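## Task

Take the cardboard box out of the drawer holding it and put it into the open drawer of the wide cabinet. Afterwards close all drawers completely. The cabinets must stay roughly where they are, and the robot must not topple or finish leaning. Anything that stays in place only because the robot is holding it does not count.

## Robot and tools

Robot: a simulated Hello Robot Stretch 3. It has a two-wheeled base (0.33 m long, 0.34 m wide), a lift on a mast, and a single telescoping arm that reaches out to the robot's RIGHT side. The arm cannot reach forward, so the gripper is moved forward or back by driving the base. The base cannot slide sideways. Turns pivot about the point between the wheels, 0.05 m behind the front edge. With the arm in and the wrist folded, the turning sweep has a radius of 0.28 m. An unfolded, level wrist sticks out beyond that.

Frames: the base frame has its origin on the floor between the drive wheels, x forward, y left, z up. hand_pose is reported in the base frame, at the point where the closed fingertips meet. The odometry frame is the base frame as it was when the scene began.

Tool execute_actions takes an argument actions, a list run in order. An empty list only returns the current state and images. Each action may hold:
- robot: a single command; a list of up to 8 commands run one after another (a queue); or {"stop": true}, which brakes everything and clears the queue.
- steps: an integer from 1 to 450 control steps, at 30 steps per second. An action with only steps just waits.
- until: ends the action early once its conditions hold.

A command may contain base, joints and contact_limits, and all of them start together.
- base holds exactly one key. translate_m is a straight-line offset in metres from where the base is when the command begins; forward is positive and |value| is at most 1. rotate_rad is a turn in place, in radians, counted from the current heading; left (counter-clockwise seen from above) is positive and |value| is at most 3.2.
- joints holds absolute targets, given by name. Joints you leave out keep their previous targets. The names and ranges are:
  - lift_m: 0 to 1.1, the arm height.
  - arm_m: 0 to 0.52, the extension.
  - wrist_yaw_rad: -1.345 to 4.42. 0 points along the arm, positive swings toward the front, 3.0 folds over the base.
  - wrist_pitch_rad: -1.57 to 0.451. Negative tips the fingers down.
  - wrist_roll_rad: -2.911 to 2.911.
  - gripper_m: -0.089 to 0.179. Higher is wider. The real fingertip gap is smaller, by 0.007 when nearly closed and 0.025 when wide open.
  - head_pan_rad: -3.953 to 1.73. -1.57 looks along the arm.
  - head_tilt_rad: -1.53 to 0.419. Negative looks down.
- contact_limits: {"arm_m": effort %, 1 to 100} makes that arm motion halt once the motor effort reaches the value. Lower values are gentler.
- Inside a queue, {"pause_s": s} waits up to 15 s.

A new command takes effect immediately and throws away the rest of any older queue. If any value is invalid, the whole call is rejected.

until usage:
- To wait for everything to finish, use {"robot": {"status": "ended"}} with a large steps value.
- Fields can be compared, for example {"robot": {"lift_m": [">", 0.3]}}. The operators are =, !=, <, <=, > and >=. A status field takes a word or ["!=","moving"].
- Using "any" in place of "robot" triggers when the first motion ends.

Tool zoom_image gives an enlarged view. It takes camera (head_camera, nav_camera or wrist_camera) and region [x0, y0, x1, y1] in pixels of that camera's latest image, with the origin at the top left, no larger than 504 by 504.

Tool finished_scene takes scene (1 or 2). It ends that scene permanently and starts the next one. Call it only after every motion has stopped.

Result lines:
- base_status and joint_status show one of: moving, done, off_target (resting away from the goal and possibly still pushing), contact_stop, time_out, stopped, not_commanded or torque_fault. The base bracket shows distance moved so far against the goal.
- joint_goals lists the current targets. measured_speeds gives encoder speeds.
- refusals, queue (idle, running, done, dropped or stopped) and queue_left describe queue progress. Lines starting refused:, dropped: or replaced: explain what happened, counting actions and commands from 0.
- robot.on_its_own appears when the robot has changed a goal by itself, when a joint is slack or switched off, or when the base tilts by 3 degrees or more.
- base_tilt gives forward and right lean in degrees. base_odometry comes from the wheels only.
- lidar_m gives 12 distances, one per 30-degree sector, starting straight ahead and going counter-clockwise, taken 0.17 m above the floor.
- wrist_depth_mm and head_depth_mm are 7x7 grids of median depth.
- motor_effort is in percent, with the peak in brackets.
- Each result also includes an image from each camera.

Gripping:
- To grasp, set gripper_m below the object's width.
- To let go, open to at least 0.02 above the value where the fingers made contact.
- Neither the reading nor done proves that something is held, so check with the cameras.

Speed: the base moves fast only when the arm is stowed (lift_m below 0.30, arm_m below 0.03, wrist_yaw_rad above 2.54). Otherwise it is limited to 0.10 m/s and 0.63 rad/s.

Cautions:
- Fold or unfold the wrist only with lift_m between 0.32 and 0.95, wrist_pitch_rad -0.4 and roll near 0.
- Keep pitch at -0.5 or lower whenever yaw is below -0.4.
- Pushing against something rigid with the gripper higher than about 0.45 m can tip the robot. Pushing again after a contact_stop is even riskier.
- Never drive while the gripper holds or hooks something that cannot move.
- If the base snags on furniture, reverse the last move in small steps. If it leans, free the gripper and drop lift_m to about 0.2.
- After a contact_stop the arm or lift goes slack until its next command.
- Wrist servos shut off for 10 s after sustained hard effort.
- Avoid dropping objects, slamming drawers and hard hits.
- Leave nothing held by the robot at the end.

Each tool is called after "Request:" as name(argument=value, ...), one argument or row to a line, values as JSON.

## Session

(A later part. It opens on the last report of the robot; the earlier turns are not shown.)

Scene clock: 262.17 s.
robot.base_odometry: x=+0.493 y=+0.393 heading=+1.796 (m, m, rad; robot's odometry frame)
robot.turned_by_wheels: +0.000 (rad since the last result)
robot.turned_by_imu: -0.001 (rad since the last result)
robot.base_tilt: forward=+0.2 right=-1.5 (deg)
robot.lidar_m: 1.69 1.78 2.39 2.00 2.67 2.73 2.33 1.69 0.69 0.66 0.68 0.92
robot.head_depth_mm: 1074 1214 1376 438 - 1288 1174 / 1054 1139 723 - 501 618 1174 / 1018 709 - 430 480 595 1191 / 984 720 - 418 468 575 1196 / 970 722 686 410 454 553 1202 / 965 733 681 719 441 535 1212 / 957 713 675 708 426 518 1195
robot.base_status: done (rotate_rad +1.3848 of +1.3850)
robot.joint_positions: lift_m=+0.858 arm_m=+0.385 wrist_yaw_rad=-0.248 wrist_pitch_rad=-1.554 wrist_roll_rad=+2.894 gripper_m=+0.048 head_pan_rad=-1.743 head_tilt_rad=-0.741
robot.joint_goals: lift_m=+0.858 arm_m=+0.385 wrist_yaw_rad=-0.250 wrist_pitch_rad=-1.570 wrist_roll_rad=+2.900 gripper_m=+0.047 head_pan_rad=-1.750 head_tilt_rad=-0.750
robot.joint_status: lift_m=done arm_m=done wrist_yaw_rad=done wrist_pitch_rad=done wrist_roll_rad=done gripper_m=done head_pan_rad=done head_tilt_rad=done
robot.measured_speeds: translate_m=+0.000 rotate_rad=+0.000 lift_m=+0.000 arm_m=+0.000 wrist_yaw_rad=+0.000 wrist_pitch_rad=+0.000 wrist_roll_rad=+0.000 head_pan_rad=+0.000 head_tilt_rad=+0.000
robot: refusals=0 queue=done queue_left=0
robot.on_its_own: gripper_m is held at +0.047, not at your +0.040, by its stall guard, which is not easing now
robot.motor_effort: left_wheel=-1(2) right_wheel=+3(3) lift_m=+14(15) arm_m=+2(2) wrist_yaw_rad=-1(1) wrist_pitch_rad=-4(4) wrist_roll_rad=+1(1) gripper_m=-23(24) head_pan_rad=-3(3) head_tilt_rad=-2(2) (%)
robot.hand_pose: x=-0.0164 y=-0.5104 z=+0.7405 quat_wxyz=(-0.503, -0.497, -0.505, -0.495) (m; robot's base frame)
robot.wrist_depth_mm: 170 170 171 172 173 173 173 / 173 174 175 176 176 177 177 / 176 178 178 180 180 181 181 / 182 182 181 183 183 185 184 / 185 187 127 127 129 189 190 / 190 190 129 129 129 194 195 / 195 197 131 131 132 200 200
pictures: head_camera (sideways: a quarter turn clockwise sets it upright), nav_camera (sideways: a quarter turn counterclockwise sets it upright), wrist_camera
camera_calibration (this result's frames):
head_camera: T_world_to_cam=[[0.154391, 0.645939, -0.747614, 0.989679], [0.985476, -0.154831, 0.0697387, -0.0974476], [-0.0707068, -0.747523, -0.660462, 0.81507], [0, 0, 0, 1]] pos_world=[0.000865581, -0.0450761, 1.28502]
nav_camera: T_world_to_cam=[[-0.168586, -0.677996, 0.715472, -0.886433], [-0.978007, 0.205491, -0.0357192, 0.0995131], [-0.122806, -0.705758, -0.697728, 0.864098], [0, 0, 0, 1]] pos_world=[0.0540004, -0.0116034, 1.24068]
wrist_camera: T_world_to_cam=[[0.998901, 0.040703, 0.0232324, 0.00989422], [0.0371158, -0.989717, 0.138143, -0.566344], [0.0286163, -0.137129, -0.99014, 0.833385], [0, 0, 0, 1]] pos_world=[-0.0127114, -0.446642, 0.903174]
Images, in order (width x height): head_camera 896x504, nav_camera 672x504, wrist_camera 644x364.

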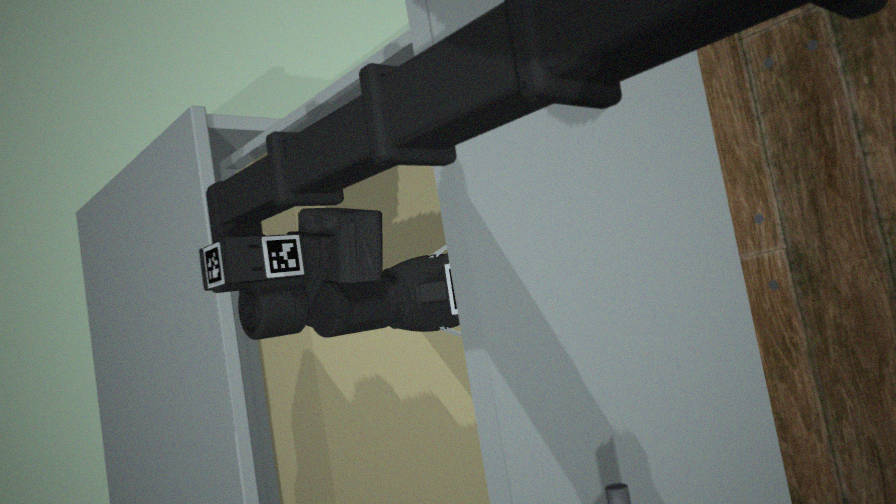

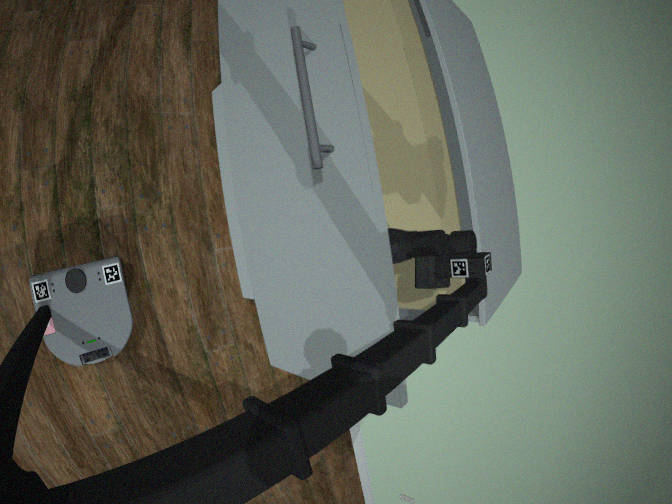

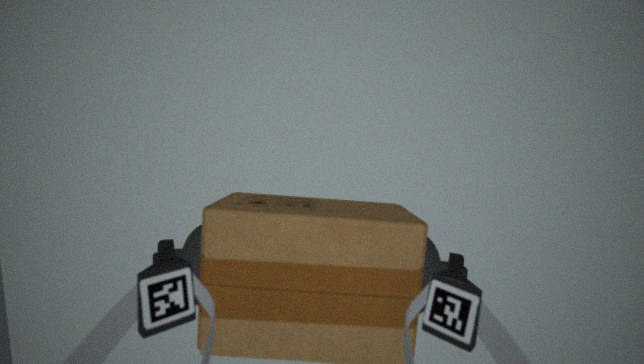

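Request:
execute_actions(
  actions=[
    {"robot":[{"joints":{"lift_m":0.852}},{"joints":{"gripper_m":0.125}},{"joints":{"lift_m":0.96}}],"steps":450,"until":{"robot":{"status":"ended"}}},
  ],
)

Scene clock: 272.47 s.
robot.base_odometry: x=+0.493 y=+0.393 heading=+1.796 (m, m, rad; robot's odometry frame)
robot.turned_by_wheels: +0.000 (rad since the last result)
robot.turned_by_imu: -0.001 (rad since the last result)
robot.base_tilt: forward=+0.2 right=-1.6 (deg)
robot.lidar_m: 1.69 1.78 2.39 1.99 2.67 2.73 2.32 1.70 0.69 0.66 0.68 0.92
robot.head_depth_mm: 1077 1175 - 444 512 1272 1170 / 1050 - 662 434 497 618 1176 / 1015 740 706 434 481 596 1190 / 987 - 697 424 467 574 1193 / 980 - - 416 454 554 1199 / 961 734 681 718 442 534 1210 / 951 713 676 711 427 518 1202
robot.base_status: done (rotate_rad +1.3848 of +1.3850)
robot.joint_positions: lift_m=+0.960 arm_m=+0.385 wrist_yaw_rad=-0.248 wrist_pitch_rad=-1.554 wrist_roll_rad=+2.894 gripper_m=+0.125 head_pan_rad=-1.743 head_tilt_rad=-0.741
robot.joint_goals: lift_m=+0.960 arm_m=+0.385 wrist_yaw_rad=-0.250 wrist_pitch_rad=-1.570 wrist_roll_rad=+2.900 gripper_m=+0.125 head_pan_rad=-1.750 head_tilt_rad=-0.750
robot.joint_status: lift_m=done arm_m=done wrist_yaw_rad=done wrist_pitch_rad=done wrist_roll_rad=done gripper_m=done head_pan_rad=done head_tilt_rad=done
robot.measured_speeds: translate_m=+0.000 rotate_rad=+0.000 lift_m=+0.000 arm_m=+0.000 wrist_yaw_rad=+0.000 wrist_pitch_rad=+0.000 wrist_roll_rad=+0.000 head_pan_rad=+0.000 head_tilt_rad=+0.000
robot: refusals=0 queue=done queue_left=0
robot.motor_effort: left_wheel=-1(2) right_wheel=+3(3) lift_m=+29(30) arm_m=+1(2) wrist_yaw_rad=-1(2) wrist_pitch_rad=-4(4) wrist_roll_rad=+1(1) gripper_m=+0(93) head_pan_rad=-2(3) head_tilt_rad=-2(2) (%)
robot.hand_pose: x=-0.0164 y=-0.5104 z=+0.8417 quat_wxyz=(-0.503, -0.497, -0.505, -0.495) (m; robot's base frame)
robot.wrist_depth_mm: 225 263 266 265 267 262 256 / 226 271 273 272 275 275 275 / 228 275 279 280 279 282 280 / 230 282 284 237 285 288 287 / 228 290 289 240 296 296 297 / 231 - 297 301 303 303 302 / 220 291 305 305 304 300 307
pictures: head_camera (sideways: a quarter turn clockwise sets it upright), nav_camera (sideways: a quarter turn counterclockwise sets it upright), wrist_camera
camera_calibration (this result's frames):
head_camera: T_world_to_cam=[[0.154394, 0.645938, -0.747614, 0.989679], [0.985476, -0.154835, 0.0697387, -0.0974476], [-0.0707102, -0.747523, -0.660462, 0.81507], [0, 0, 0, 1]] pos_world=[0.000865371, -0.045076, 1.28502]
nav_camera: T_world_to_cam=[[-0.168589, -0.677996, 0.715471, -0.886433], [-0.978006, 0.205496, -0.0357192, 0.0995131], [-0.122809, -0.705757, -0.697728, 0.864098], [0, 0, 0, 1]] pos_world=[0.0540004, -0.0116036, 1.24068]
wrist_camera: T_world_to_cam=[[0.998901, 0.0407021, 0.0232534, 0.00752053], [0.0371141, -0.989726, 0.138073, -0.580248], [0.0286343, -0.137058, -0.990149, 0.933596], [0, 0, 0, 1]] pos_world=[-0.0127098, -0.446636, 1.00434]
Images, in order (width x height): head_camera 896x504, nav_camera 672x504, wrist_camera 644x364.

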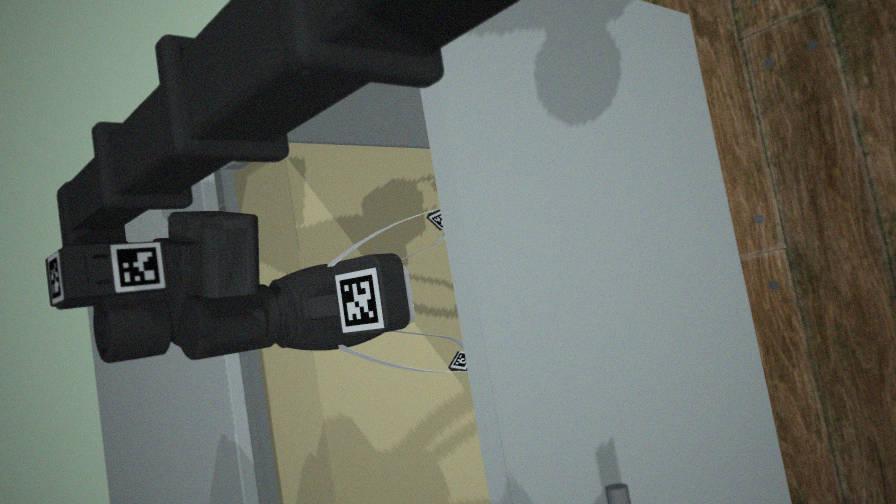

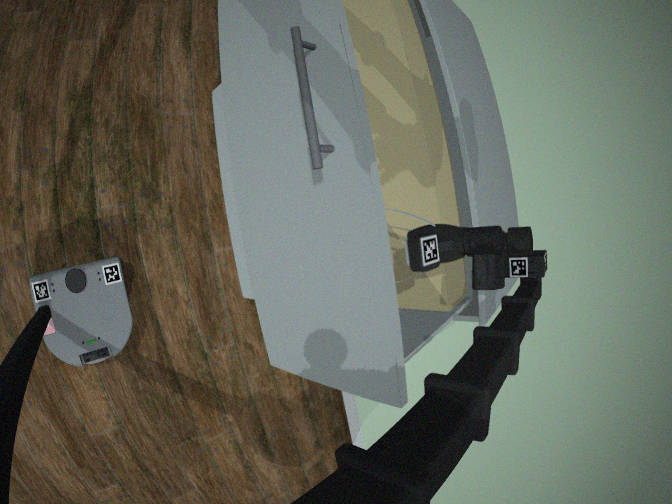

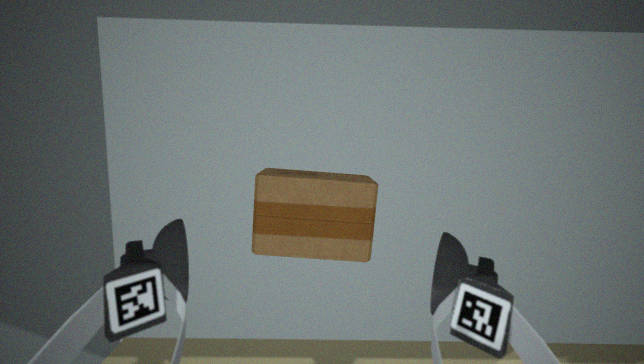

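Request:
execute_actions(
  actions=[
    {"robot":[{"joints":{"lift_m":1.1,"arm_m":0.33,"wrist_pitch_rad":-1.3,"gripper_m":0.01}},{"joints":{"arm_m":0.25,"wrist_pitch_rad":-0.65}},{"joints":{"arm_m":0.0}},{"joints":{"wrist_pitch_rad":-1.57}}],"steps":450,"until":{"robot":{"queue_left":["=",0],"wrist_pitch_rad":["<",-1.1]}}},
    {"robot":[{"joints":{"lift_m":0.66,"wrist_pitch_rad":-1.57,"head_tilt_rad":-0.9}},{"joints":{"arm_m":0.165},"contact_limits":{"arm_m":12}}],"steps":450,"until":{"robot":{"status":"ended"}}},
  ],
)

Scene clock: 292.80 s.
robot.base_odometry: x=+0.493 y=+0.393 heading=+1.796 (m, m, rad; robot's odometry frame)
robot.turned_by_wheels: +0.000 (rad since the last result)
robot.turned_by_imu: -0.003 (rad since the last result)
robot.base_tilt: forward=+0.1 right=-1.6 (deg)
robot.lidar_m: 1.70 1.78 2.39 1.99 2.66 2.74 2.32 1.69 0.69 0.66 0.68 0.92
robot.head_depth_mm: 1134 1299 435 507 1352 1263 - / 1061 650 432 485 - 1229 1122 / 668 671 428 465 - 1262 1127 / 675 664 707 460 - 1272 1137 / 657 658 704 447 563 1291 1146 / 666 655 696 435 545 1285 1157 / 652 645 691 422 526 1270 1157
robot.base_status: done (rotate_rad +1.3849 of +1.3850)
robot.joint_positions: lift_m=+0.660 arm_m=+0.165 wrist_yaw_rad=-0.248 wrist_pitch_rad=-1.554 wrist_roll_rad=+2.894 gripper_m=+0.010 head_pan_rad=-1.743 head_tilt_rad=-0.889
robot.joint_goals: lift_m=+0.660 arm_m=+0.165 wrist_yaw_rad=-0.250 wrist_pitch_rad=-1.570 wrist_roll_rad=+2.900 gripper_m=+0.010 head_pan_rad=-1.750 head_tilt_rad=-0.900
robot.joint_status: lift_m=done arm_m=done wrist_yaw_rad=done wrist_pitch_rad=done wrist_roll_rad=done gripper_m=done head_pan_rad=done head_tilt_rad=done
robot.measured_speeds: translate_m=+0.000 rotate_rad=+0.000 lift_m=+0.000 arm_m=+0.000 wrist_yaw_rad=+0.000 wrist_pitch_rad=+0.000 wrist_roll_rad=+0.000 head_pan_rad=+0.000 head_tilt_rad=+0.000
robot: refusals=0 queue=done queue_left=0
robot.motor_effort: left_wheel=-2(2) right_wheel=+3(3) lift_m=+14(29) arm_m=+2(2) wrist_yaw_rad=-1(1) wrist_pitch_rad=-4(5) wrist_roll_rad=+1(1) gripper_m=+1(92) head_pan_rad=-2(2) head_tilt_rad=-3(13) (%)
robot.contact_limits: arm_m 12 (drawing in: default 21, maximum 34; extending or still: default 28, maximum 46)
robot.hand_pose: x=-0.0164 y=-0.2903 z=+0.5425 quat_wxyz=(-0.503, -0.497, -0.505, -0.495) (m; robot's base frame)
robot.wrist_depth_mm: 653 669 - - 653 669 654 / 670 661 - - 686 672 675 / 686 686 685 675 689 688 682 / 697 684 699 691 702 695 713 / 700 712 723 723 721 724 717 / 741 730 726 - 737 753 745 / 740 765 674 710 760 760 759
pictures: head_camera (sideways: a quarter turn clockwise sets it upright), nav_camera (sideways: a quarter turn counterclockwise sets it upright), wrist_camera
camera_calibration (this result's frames):
head_camera: T_world_to_cam=[[0.172178, 0.747387, -0.641692, 0.851537], [0.983652, -0.165333, 0.071367, -0.0995426], [-0.052754, -0.643489, -0.763635, 0.949143], [0, 0, 0, 1]] pos_world=[0.00137059, -0.0421216, 1.27833]
nav_camera: T_world_to_cam=[[-0.185503, -0.774405, 0.604884, -0.74223], [-0.977129, 0.210498, -0.0301702, 0.0922773], [-0.103963, -0.596646, -0.795742, 0.991442], [0, 0, 0, 1]] pos_world=[0.0555541, -0.00267079, 1.24068]
wrist_camera: T_world_to_cam=[[0.998918, 0.0402485, 0.0232974, 0.00534632], [0.0366629, -0.989764, 0.137926, -0.321101], [0.0286102, -0.136922, -0.990169, 0.66762], [0, 0, 0, 1]] pos_world=[-0.0126688, -0.226617, 0.70522]
Images, in order (width x height): head_camera 896x504, nav_camera 672x504, wrist_camera 644x364.

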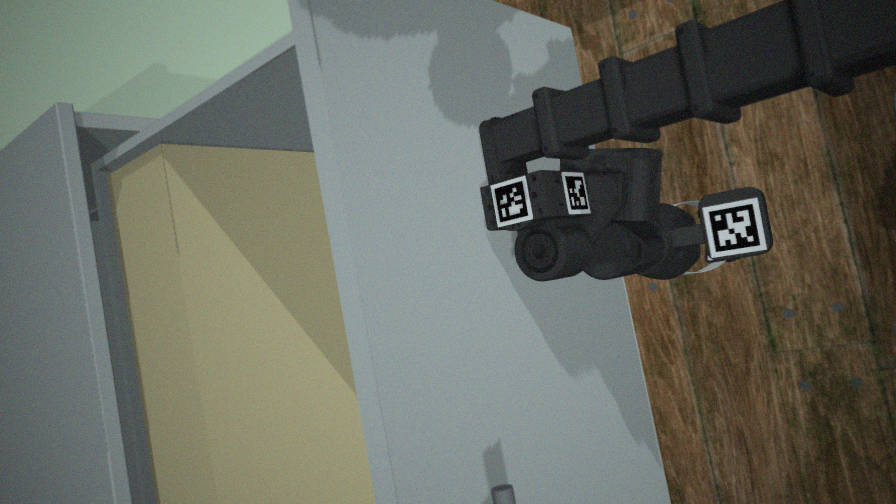

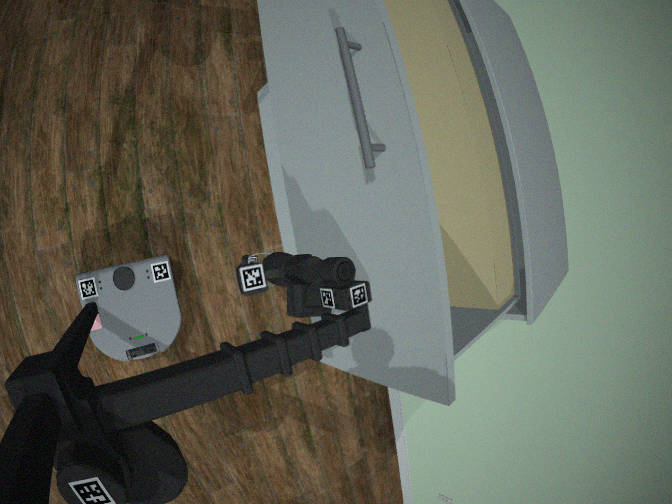

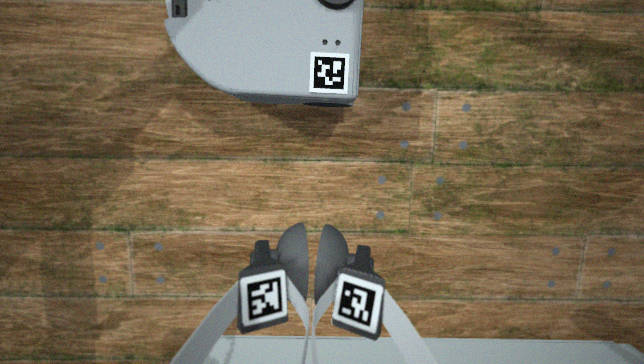

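Request:
execute_actions(
  actions=[
    {"robot":[{"joints":{"arm_m":0.185},"contact_limits":{"arm_m":13}},{"joints":{"arm_m":0.46,"head_tilt_rad":-0.65},"contact_limits":{"arm_m":13}}],"steps":450,"until":{"robot":{"status":"ended"}}},
  ],
)

Scene clock: 298.83 s.
robot.base_odometry: x=+0.493 y=+0.393 heading=+1.796 (m, m, rad; robot's odometry frame)
robot.turned_by_wheels: +0.000 (rad since the last result)
robot.turned_by_imu: -0.001 (rad since the last result)
robot.base_tilt: forward=+0.1 right=-1.6 (deg)
robot.lidar_m: 1.70 1.77 2.39 1.99 2.67 2.74 2.33 1.70 0.69 0.66 0.68 0.92
robot.head_depth_mm: 1057 1165 1318 1505 1654 1410 1235 / 1030 1138 703 1394 1605 1491 - / 1020 940 674 735 923 1096 1212 / 1002 890 666 704 916 1068 1197 / 984 912 658 704 866 1015 1190 / 976 929 652 700 798 991 1178 / 955 953 645 685 778 960 1150
robot.base_status: done (rotate_rad +1.3850 of +1.3850)
robot.joint_positions: lift_m=+0.660 arm_m=+0.460 wrist_yaw_rad=-0.248 wrist_pitch_rad=-1.556 wrist_roll_rad=+2.894 gripper_m=+0.010 head_pan_rad=-1.743 head_tilt_rad=-0.655
robot.joint_goals: lift_m=+0.660 arm_m=+0.460 wrist_yaw_rad=-0.250 wrist_pitch_rad=-1.570 wrist_roll_rad=+2.900 gripper_m=+0.010 head_pan_rad=-1.750 head_tilt_rad=-0.650
robot.joint_status: lift_m=done arm_m=done wrist_yaw_rad=done wrist_pitch_rad=done wrist_roll_rad=done gripper_m=done head_pan_rad=done head_tilt_rad=done
robot.measured_speeds: translate_m=+0.000 rotate_rad=+0.000 lift_m=+0.000 arm_m=+0.000 wrist_yaw_rad=+0.000 wrist_pitch_rad=+0.000 wrist_roll_rad=+0.000 head_pan_rad=+0.000 head_tilt_rad=+0.000
robot: refusals=0 queue=done queue_left=0
robot.motor_effort: left_wheel=+1(2) right_wheel=-1(6) lift_m=+15(15) arm_m=+5(11) wrist_yaw_rad=-1(1) wrist_pitch_rad=-3(4) wrist_roll_rad=+1(1) gripper_m=+0(1) head_pan_rad=-2(3) head_tilt_rad=+3(15) (%)
robot.contact_limits: arm_m 13 (drawing in: default 21, maximum 34; extending or still: default 28, maximum 46)
robot.hand_pose: x=-0.0163 y=-0.5847 z=+0.5425 quat_wxyz=(-0.502, -0.498, -0.504, -0.495) (m; robot's base frame)
robot.wrist_depth_mm: 634 646 653 651 661 666 666 / 652 658 661 672 663 682 673 / 668 680 681 685 687 700 680 / 693 685 706 701 702 713 712 / 693 697 481 550 496 460 477 / 718 315 324 - 328 332 337 / 238 235 224 233 241 244 250
pictures: head_camera (sideways: a quarter turn clockwise sets it upright), nav_camera (sideways: a quarter turn counterclockwise sets it upright), wrist_camera
camera_calibration (this result's frames):
head_camera: T_world_to_cam=[[0.143264, 0.580674, -0.801432, 1.0599], [0.986432, -0.149381, 0.0681016, -0.0953297], [-0.0801736, -0.800314, -0.594196, 0.728927], [0, 0, 0, 1]] pos_world=[0.000631628, -0.0463248, 1.28905]
nav_camera: T_world_to_cam=[[-0.15792, -0.615306, 0.772308, -0.960575], [-0.978478, 0.202714, -0.0385729, 0.103235], [-0.132823, -0.761778, -0.634076, 0.781365], [0, 0, 0, 1]] pos_world=[0.0531031, -0.0167485, 1.24129]
wrist_camera: T_world_to_cam=[[0.998903, 0.0403429, 0.0237826, 0.0168819], [0.0367376, -0.989986, 0.136304, -0.611697], [0.0290433, -0.135281, -0.990382, 0.628352], [0, 0, 0, 1]] pos_world=[-0.0126406, -0.521248, 0.705283]
Images, in order (width x height): head_camera 896x504, nav_camera 672x504, wrist_camera 644x364.

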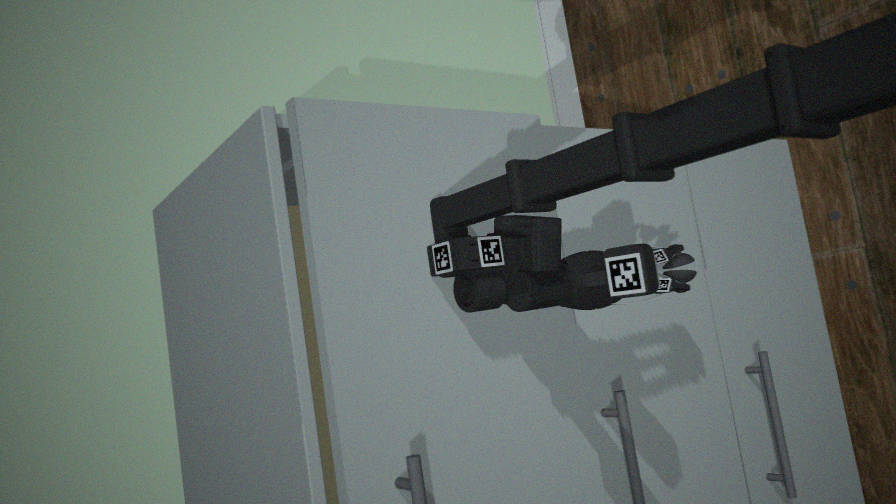

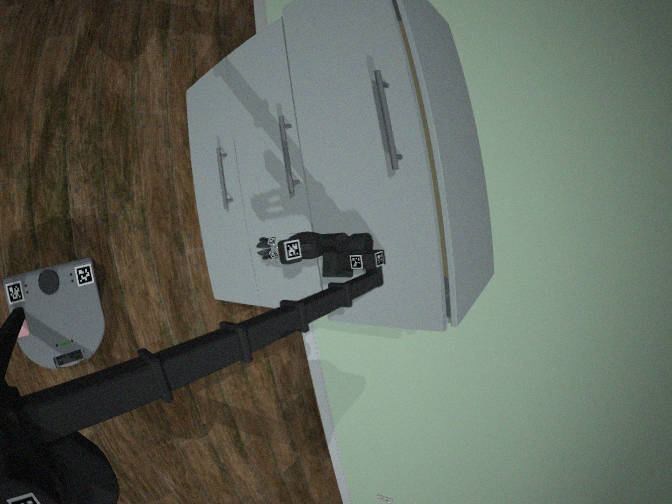

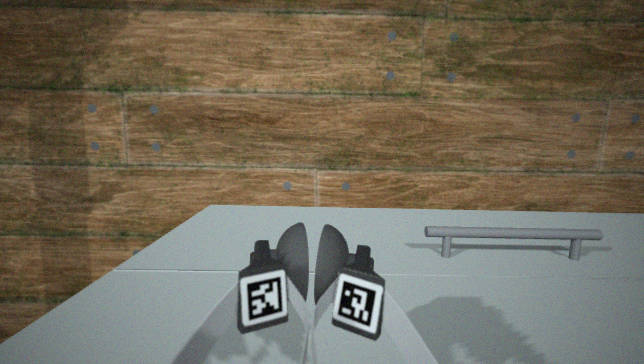

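Request:
execute_actions(
  actions=[
    {"robot":[{"joints":{"arm_m":0.488},"contact_limits":{"arm_m":12}},{"joints":{"arm_m":0.506},"contact_limits":{"arm_m":12}}],"steps":450,"until":{"robot":{"status":"ended"}}},
    {"robot":{"joints":{"arm_m":0.44}},"steps":100,"until":{"robot":{"status":"ended"}}},
  ],
)

Scene clock: 304.87 s.
robot.base_odometry: x=+0.493 y=+0.393 heading=+1.796 (m, m, rad; robot's odometry frame)
robot.turned_by_wheels: +0.000 (rad since the last result)
robot.turned_by_imu: -0.001 (rad since the last result)
robot.base_tilt: forward=+0.1 right=-1.5 (deg)
robot.lidar_m: 1.69 1.78 2.38 1.99 2.67 2.74 2.33 1.70 0.69 0.66 0.68 0.92
robot.head_depth_mm: 1054 1177 1308 1499 1649 1417 1245 / 1035 1138 1247 1420 1613 - - / 1017 942 695 775 925 1095 1215 / 1004 893 689 746 - 1063 1195 / 989 911 681 752 861 1023 1191 / 972 935 674 738 840 986 1182 / 952 955 663 724 824 960 1142
robot.base_status: done (rotate_rad +1.3849 of +1.3850)
robot.joint_positions: lift_m=+0.660 arm_m=+0.440 wrist_yaw_rad=-0.247 wrist_pitch_rad=-1.557 wrist_roll_rad=+2.894 gripper_m=+0.010 head_pan_rad=-1.743 head_tilt_rad=-0.654
robot.joint_goals: lift_m=+0.660 arm_m=+0.440 wrist_yaw_rad=-0.250 wrist_pitch_rad=-1.570 wrist_roll_rad=+2.900 gripper_m=+0.010 head_pan_rad=-1.750 head_tilt_rad=-0.650
robot.joint_status: lift_m=done arm_m=done wrist_yaw_rad=done wrist_pitch_rad=done wrist_roll_rad=done gripper_m=done head_pan_rad=done head_tilt_rad=done
robot.measured_speeds: translate_m=+0.000 rotate_rad=+0.000 lift_m=+0.000 arm_m=+0.000 wrist_yaw_rad=+0.000 wrist_pitch_rad=+0.000 wrist_roll_rad=+0.000 head_pan_rad=+0.000 head_tilt_rad=+0.000
robot: refusals=0 queue=done queue_left=0
robot.motor_effort: left_wheel=+0(3) right_wheel=+1(6) lift_m=+16(17) arm_m=-2(12) wrist_yaw_rad=-2(2) wrist_pitch_rad=-3(4) wrist_roll_rad=+1(1) gripper_m=+0(0) head_pan_rad=-1(1) head_tilt_rad=+2(3) (%)
robot.hand_pose: x=-0.0162 y=-0.5651 z=+0.5424 quat_wxyz=(-0.502, -0.498, -0.504, -0.496) (m; robot's base frame)
robot.wrist_depth_mm: 647 665 651 673 661 659 670 / 661 657 660 666 687 688 698 / 671 692 674 686 681 680 694 / 687 709 715 708 713 703 710 / 709 714 543 630 563 572 585 / 709 358 376 - 372 377 386 / 728 267 254 267 273 278 281
pictures: head_camera (sideways: a quarter turn clockwise sets it upright), nav_camera (sideways: a quarter turn counterclockwise sets it upright), wrist_camera
replaced: robot.arm_m: its motion had ended contact_stop
camera_calibration (this result's frames):
head_camera: T_world_to_cam=[[0.14315, 0.579404, -0.802371, 1.06112], [0.986424, -0.14945, 0.0680667, -0.0952844], [-0.080476, -0.801222, -0.592931, 0.727283], [0, 0, 0, 1]] pos_world=[0.000619958, -0.0463437, 1.28913]
nav_camera: T_world_to_cam=[[-0.15782, -0.614078, 0.773305, -0.961875], [-0.978453, 0.202827, -0.038623, 0.103301], [-0.13313, -0.762738, -0.632857, 0.779781], [0, 0, 0, 1]] pos_world=[0.0530837, -0.0168508, 1.2413]
wrist_camera: T_world_to_cam=[[0.998855, 0.0413729, 0.0240234, 0.0165136], [0.0377496, -0.990058, 0.135499, -0.591921], [0.0293905, -0.134437, -0.990486, 0.631454], [0, 0, 0, 1]] pos_world=[-0.0127086, -0.501828, 0.705254]
Images, in order (width x height): head_camera 896x504, nav_camera 672x504, wrist_camera 644x364.

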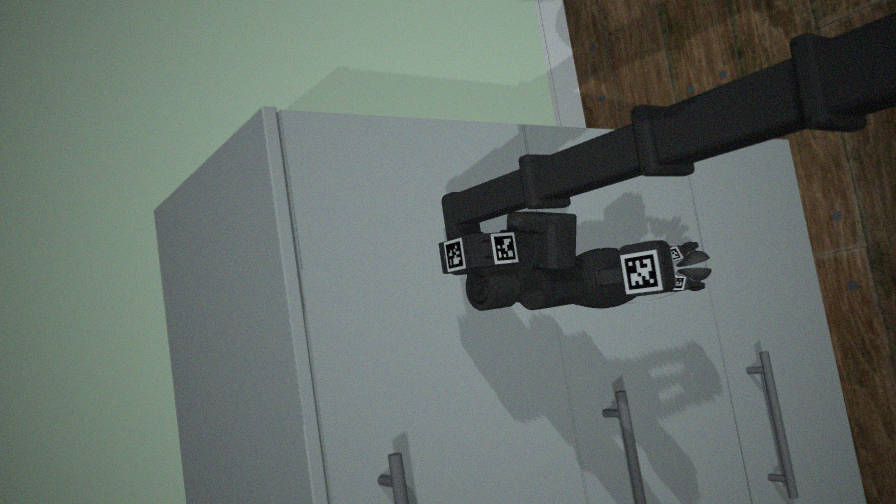

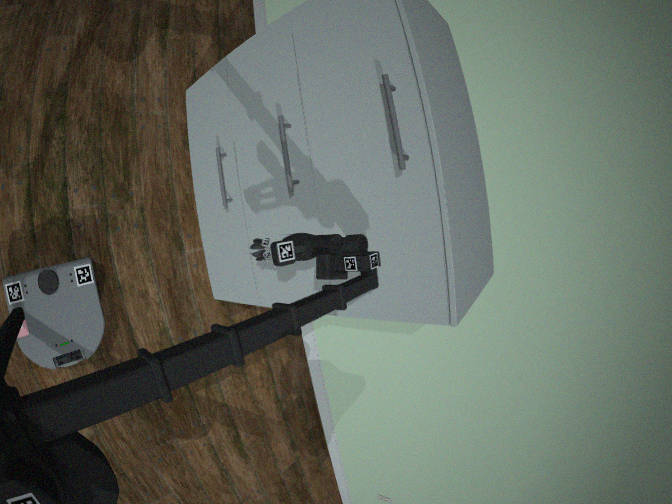

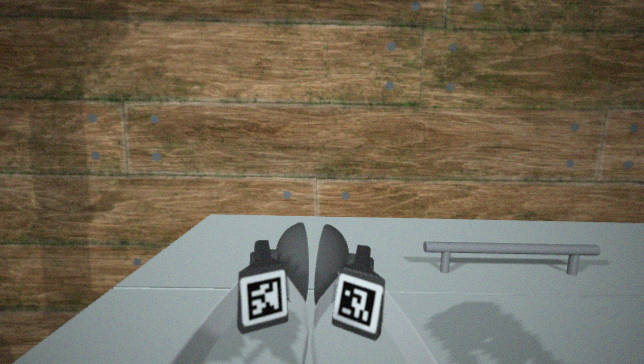

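Request:
zoom_image(
  camera="head_camera",
  region=[460, 90, 620, 180],
)

Region (460, 90, 620, 180) of head_camera's 896x504 image, scaled by 3.150, with more detail than that image has; it fills the top 284 rows of this view, and the rest is white.

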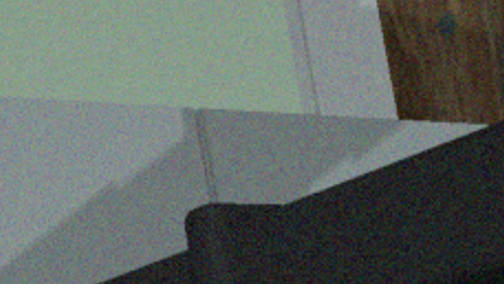

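Request:
execute_actions(
  actions=[
    {"robot":{"joints":{"head_pan_rad":1.62,"head_tilt_rad":-0.4}},"steps":120,"until":{"robot":{"status":"ended"}}},
  ],
)

Scene clock: 313.83 s.
robot.base_odometry: x=+0.493 y=+0.393 heading=+1.796 (m, m, rad; robot's odometry frame)
robot.turned_by_wheels: +0.000 (rad since the last result)
robot.turned_by_imu: -0.001 (rad since the last result)
robot.base_tilt: forward=+0.2 right=-1.5 (deg)
robot.lidar_m: 1.70 1.78 2.39 2.00 2.66 2.73 2.33 1.70 0.69 0.66 0.68 0.92
robot.head_depth_mm: 2224 2348 2518 2686 2271 1756 1432 / 2247 2368 2523 2701 2312 1771 1440 / 2219 2395 2526 2676 2246 1794 1455 / 2214 2393 2529 2153 2232 1816 1463 / 2258 2399 2514 2182 2281 1837 1483 / 2260 2405 2586 2775 2382 1838 1473 / 2255 2419 2585 2787 2512 1924 -
robot.base_status: done (rotate_rad +1.3849 of +1.3850)
robot.joint_positions: lift_m=+0.660 arm_m=+0.440 wrist_yaw_rad=-0.247 wrist_pitch_rad=-1.557 wrist_roll_rad=+2.894 gripper_m=+0.010 head_pan_rad=+1.613 head_tilt_rad=-0.409
robot.joint_goals: lift_m=+0.660 arm_m=+0.440 wrist_yaw_rad=-0.250 wrist_pitch_rad=-1.570 wrist_roll_rad=+2.900 gripper_m=+0.010 head_pan_rad=+1.620 head_tilt_rad=-0.400
robot.joint_status: lift_m=done arm_m=done wrist_yaw_rad=done wrist_pitch_rad=done wrist_roll_rad=done gripper_m=done head_pan_rad=done head_tilt_rad=done
robot.measured_speeds: translate_m=+0.000 rotate_rad=+0.000 lift_m=+0.000 arm_m=+0.000 wrist_yaw_rad=+0.000 wrist_pitch_rad=+0.000 wrist_roll_rad=+0.000 head_pan_rad=+0.000 head_tilt_rad=+0.000
robot: refusals=0 queue=done queue_left=0
robot.motor_effort: left_wheel=+0(0) right_wheel=+2(1) lift_m=+17(17) arm_m=-2(2) wrist_yaw_rad=-2(3) wrist_pitch_rad=-3(3) wrist_roll_rad=+1(1) gripper_m=+2(0) head_pan_rad=+3(36) head_tilt_rad=+3(17) (%)
robot.hand_pose: x=-0.0162 y=-0.5651 z=+0.5424 quat_wxyz=(-0.502, -0.498, -0.504, -0.496) (m; robot's base frame)
robot.wrist_depth_mm: 656 632 655 675 635 653 663 / 643 665 672 670 682 653 695 / 671 683 687 688 687 690 687 / 697 705 709 696 686 702 703 / 702 701 545 605 576 577 600 / 733 352 371 - 375 377 381 / 731 264 257 266 272 276 282
pictures: head_camera (sideways: a quarter turn clockwise sets it upright), nav_camera (sideways: a quarter turn counterclockwise sets it upright), wrist_camera
camera_calibration (this result's frames):
head_camera: T_world_to_cam=[[-0.0254005, -0.384228, -0.922889, 1.21933], [-0.994958, -0.0798801, 0.0606407, -0.0735507], [-0.0970203, 0.919776, -0.380262, 0.450668], [0, 0, 0, 1]] pos_world=[0.00151565, 0.0481112, 1.30114]
nav_camera: T_world_to_cam=[[0.0320998, 0.427184, 0.903595, -1.13293], [0.998769, 0.0205013, -0.0451731, 0.0997803], [-0.0378221, 0.903932, -0.426, 0.510065], [0, 0, 0, 1]] pos_world=[-0.043999, 0.0208583, 1.2455]
wrist_camera: T_world_to_cam=[[0.998855, 0.0413732, 0.0240234, 0.0165138], [0.03775, -0.990058, 0.135499, -0.591921], [0.0293906, -0.134437, -0.990486, 0.631454], [0, 0, 0, 1]] pos_world=[-0.0127087, -0.501828, 0.705254]
Images, in order (width x height): head_camera 896x504, nav_camera 672x504, wrist_camera 644x364.

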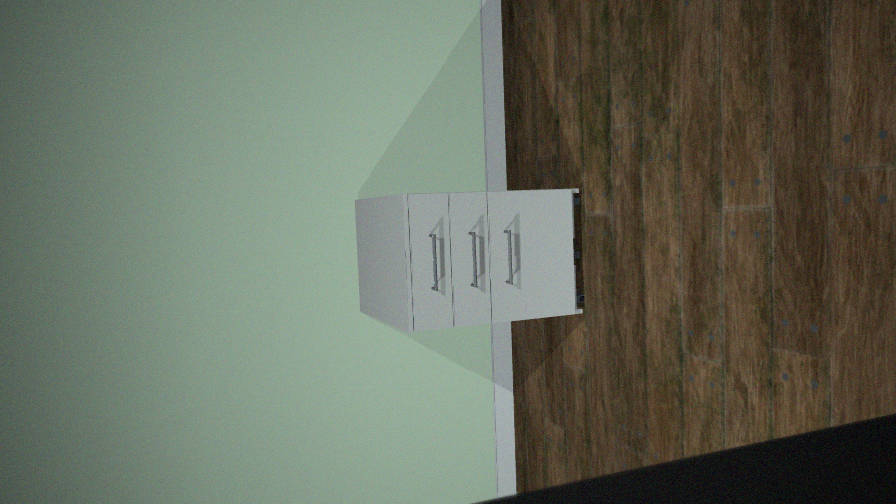

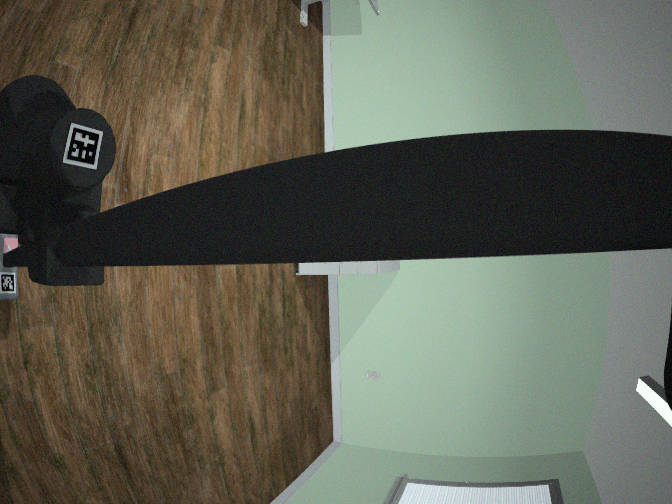

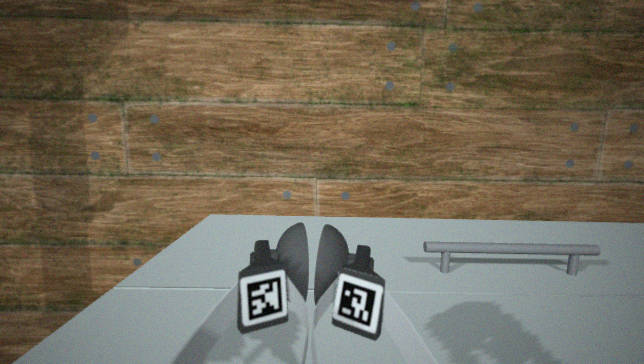

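Request:
execute_actions(
  actions=[],
)

Scene clock: 322.03 s.
robot.base_odometry: x=+0.493 y=+0.393 heading=+1.796 (m, m, rad; robot's odometry frame)
robot.turned_by_wheels: +0.000 (rad since the last result)
robot.turned_by_imu: -0.001 (rad since the last result)
robot.base_tilt: forward=+0.1 right=-1.5 (deg)
robot.lidar_m: 1.69 1.78 2.38 2.00 2.67 2.73 2.33 1.69 0.69 0.66 0.68 0.92
robot.head_depth_mm: 2216 2345 2530 2701 2290 1757 1431 / 2241 2352 2536 2704 2335 1781 1442 / 2234 2372 2532 2684 2238 1781 1449 / 2233 2383 2518 2146 2220 1817 1460 / 2241 2397 2536 2204 2286 1826 1474 / 2276 2415 2563 2796 2438 1839 1493 / 2260 2405 2600 2806 2495 1910 -
robot.base_status: done (rotate_rad +1.3849 of +1.3850)
robot.joint_positions: lift_m=+0.660 arm_m=+0.440 wrist_yaw_rad=-0.247 wrist_pitch_rad=-1.557 wrist_roll_rad=+2.894 gripper_m=+0.010 head_pan_rad=+1.613 head_tilt_rad=-0.409
robot.joint_goals: lift_m=+0.660 arm_m=+0.440 wrist_yaw_rad=-0.250 wrist_pitch_rad=-1.570 wrist_roll_rad=+2.900 gripper_m=+0.010 head_pan_rad=+1.620 head_tilt_rad=-0.400
robot.joint_status: lift_m=done arm_m=done wrist_yaw_rad=done wrist_pitch_rad=done wrist_roll_rad=done gripper_m=done head_pan_rad=done head_tilt_rad=done
robot.measured_speeds: translate_m=+0.000 rotate_rad=+0.000 lift_m=+0.000 arm_m=+0.000 wrist_yaw_rad=+0.000 wrist_pitch_rad=+0.000 wrist_roll_rad=+0.000 head_pan_rad=+0.000 head_tilt_rad=+0.000
robot: refusals=0 queue=done queue_left=0
robot.motor_effort: left_wheel=+0(1) right_wheel=+2(1) lift_m=+17(17) arm_m=-3(2) wrist_yaw_rad=-3(2) wrist_pitch_rad=-3(3) wrist_roll_rad=+1(1) gripper_m=+0(0) head_pan_rad=+4(3) head_tilt_rad=+3(3) (%)
robot.hand_pose: x=-0.0162 y=-0.5651 z=+0.5424 quat_wxyz=(-0.502, -0.498, -0.504, -0.496) (m; robot's base frame)
robot.wrist_depth_mm: 641 650 661 664 665 654 681 / 664 660 670 682 676 680 680 / 675 688 688 689 674 701 694 / 692 721 681 691 710 706 696 / 708 696 538 606 578 584 603 / 730 357 370 - 370 374 381 / 729 266 254 263 274 279 279
pictures: head_camera (sideways: a quarter turn clockwise sets it upright), nav_camera (sideways: a quarter turn counterclockwise sets it upright), wrist_camera
camera_calibration (this result's frames):
head_camera: T_world_to_cam=[[-0.0253945, -0.384229, -0.922889, 1.21933], [-0.994957, -0.0798956, 0.0606407, -0.0735507], [-0.0970347, 0.919774, -0.380262, 0.450668], [0, 0, 0, 1]] pos_world=[0.0015149, 0.0481111, 1.30114]
nav_camera: T_world_to_cam=[[0.0320931, 0.427185, 0.903595, -1.13293], [0.998768, 0.0205169, -0.0451731, 0.0997803], [-0.0378362, 0.903932, -0.426, 0.510065], [0, 0, 0, 1]] pos_world=[-0.0439994, 0.0208575, 1.2455]
wrist_camera: T_world_to_cam=[[0.998855, 0.0413728, 0.0240234, 0.0165135], [0.0377496, -0.990058, 0.135499, -0.591921], [0.0293905, -0.134437, -0.990486, 0.631454], [0, 0, 0, 1]] pos_world=[-0.0127086, -0.501828, 0.705255]
Images, in order (width x height): head_camera 896x504, nav_camera 672x504, wrist_camera 644x364.

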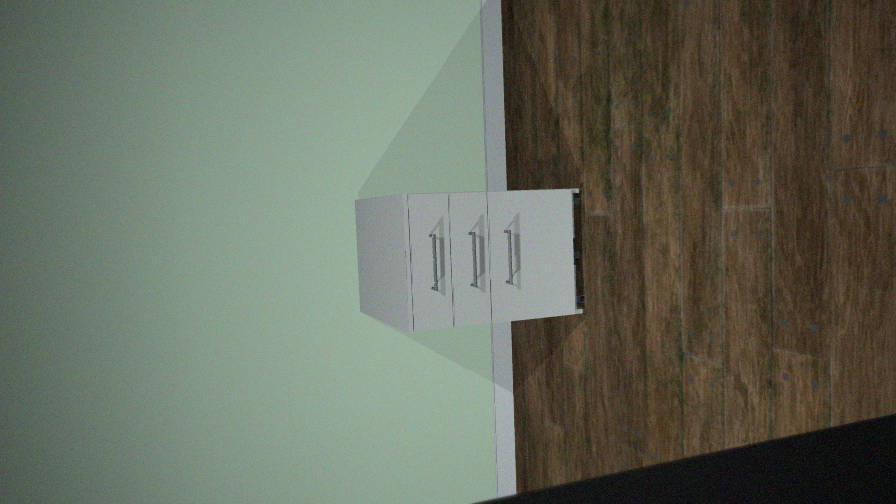

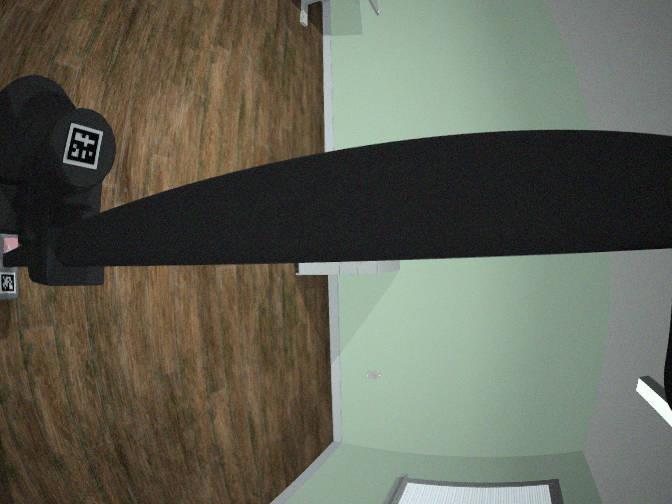

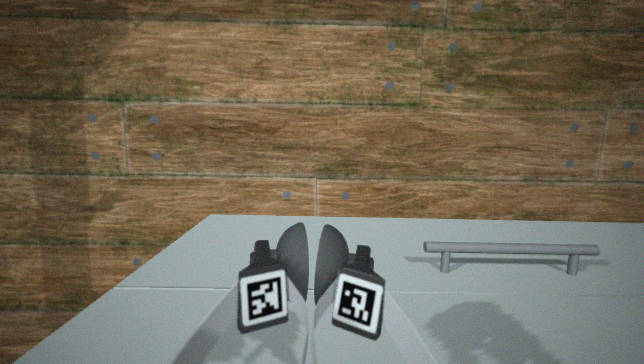

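Request:
finished_scene(
  scene=1,
)

The scene is finished: the task was done.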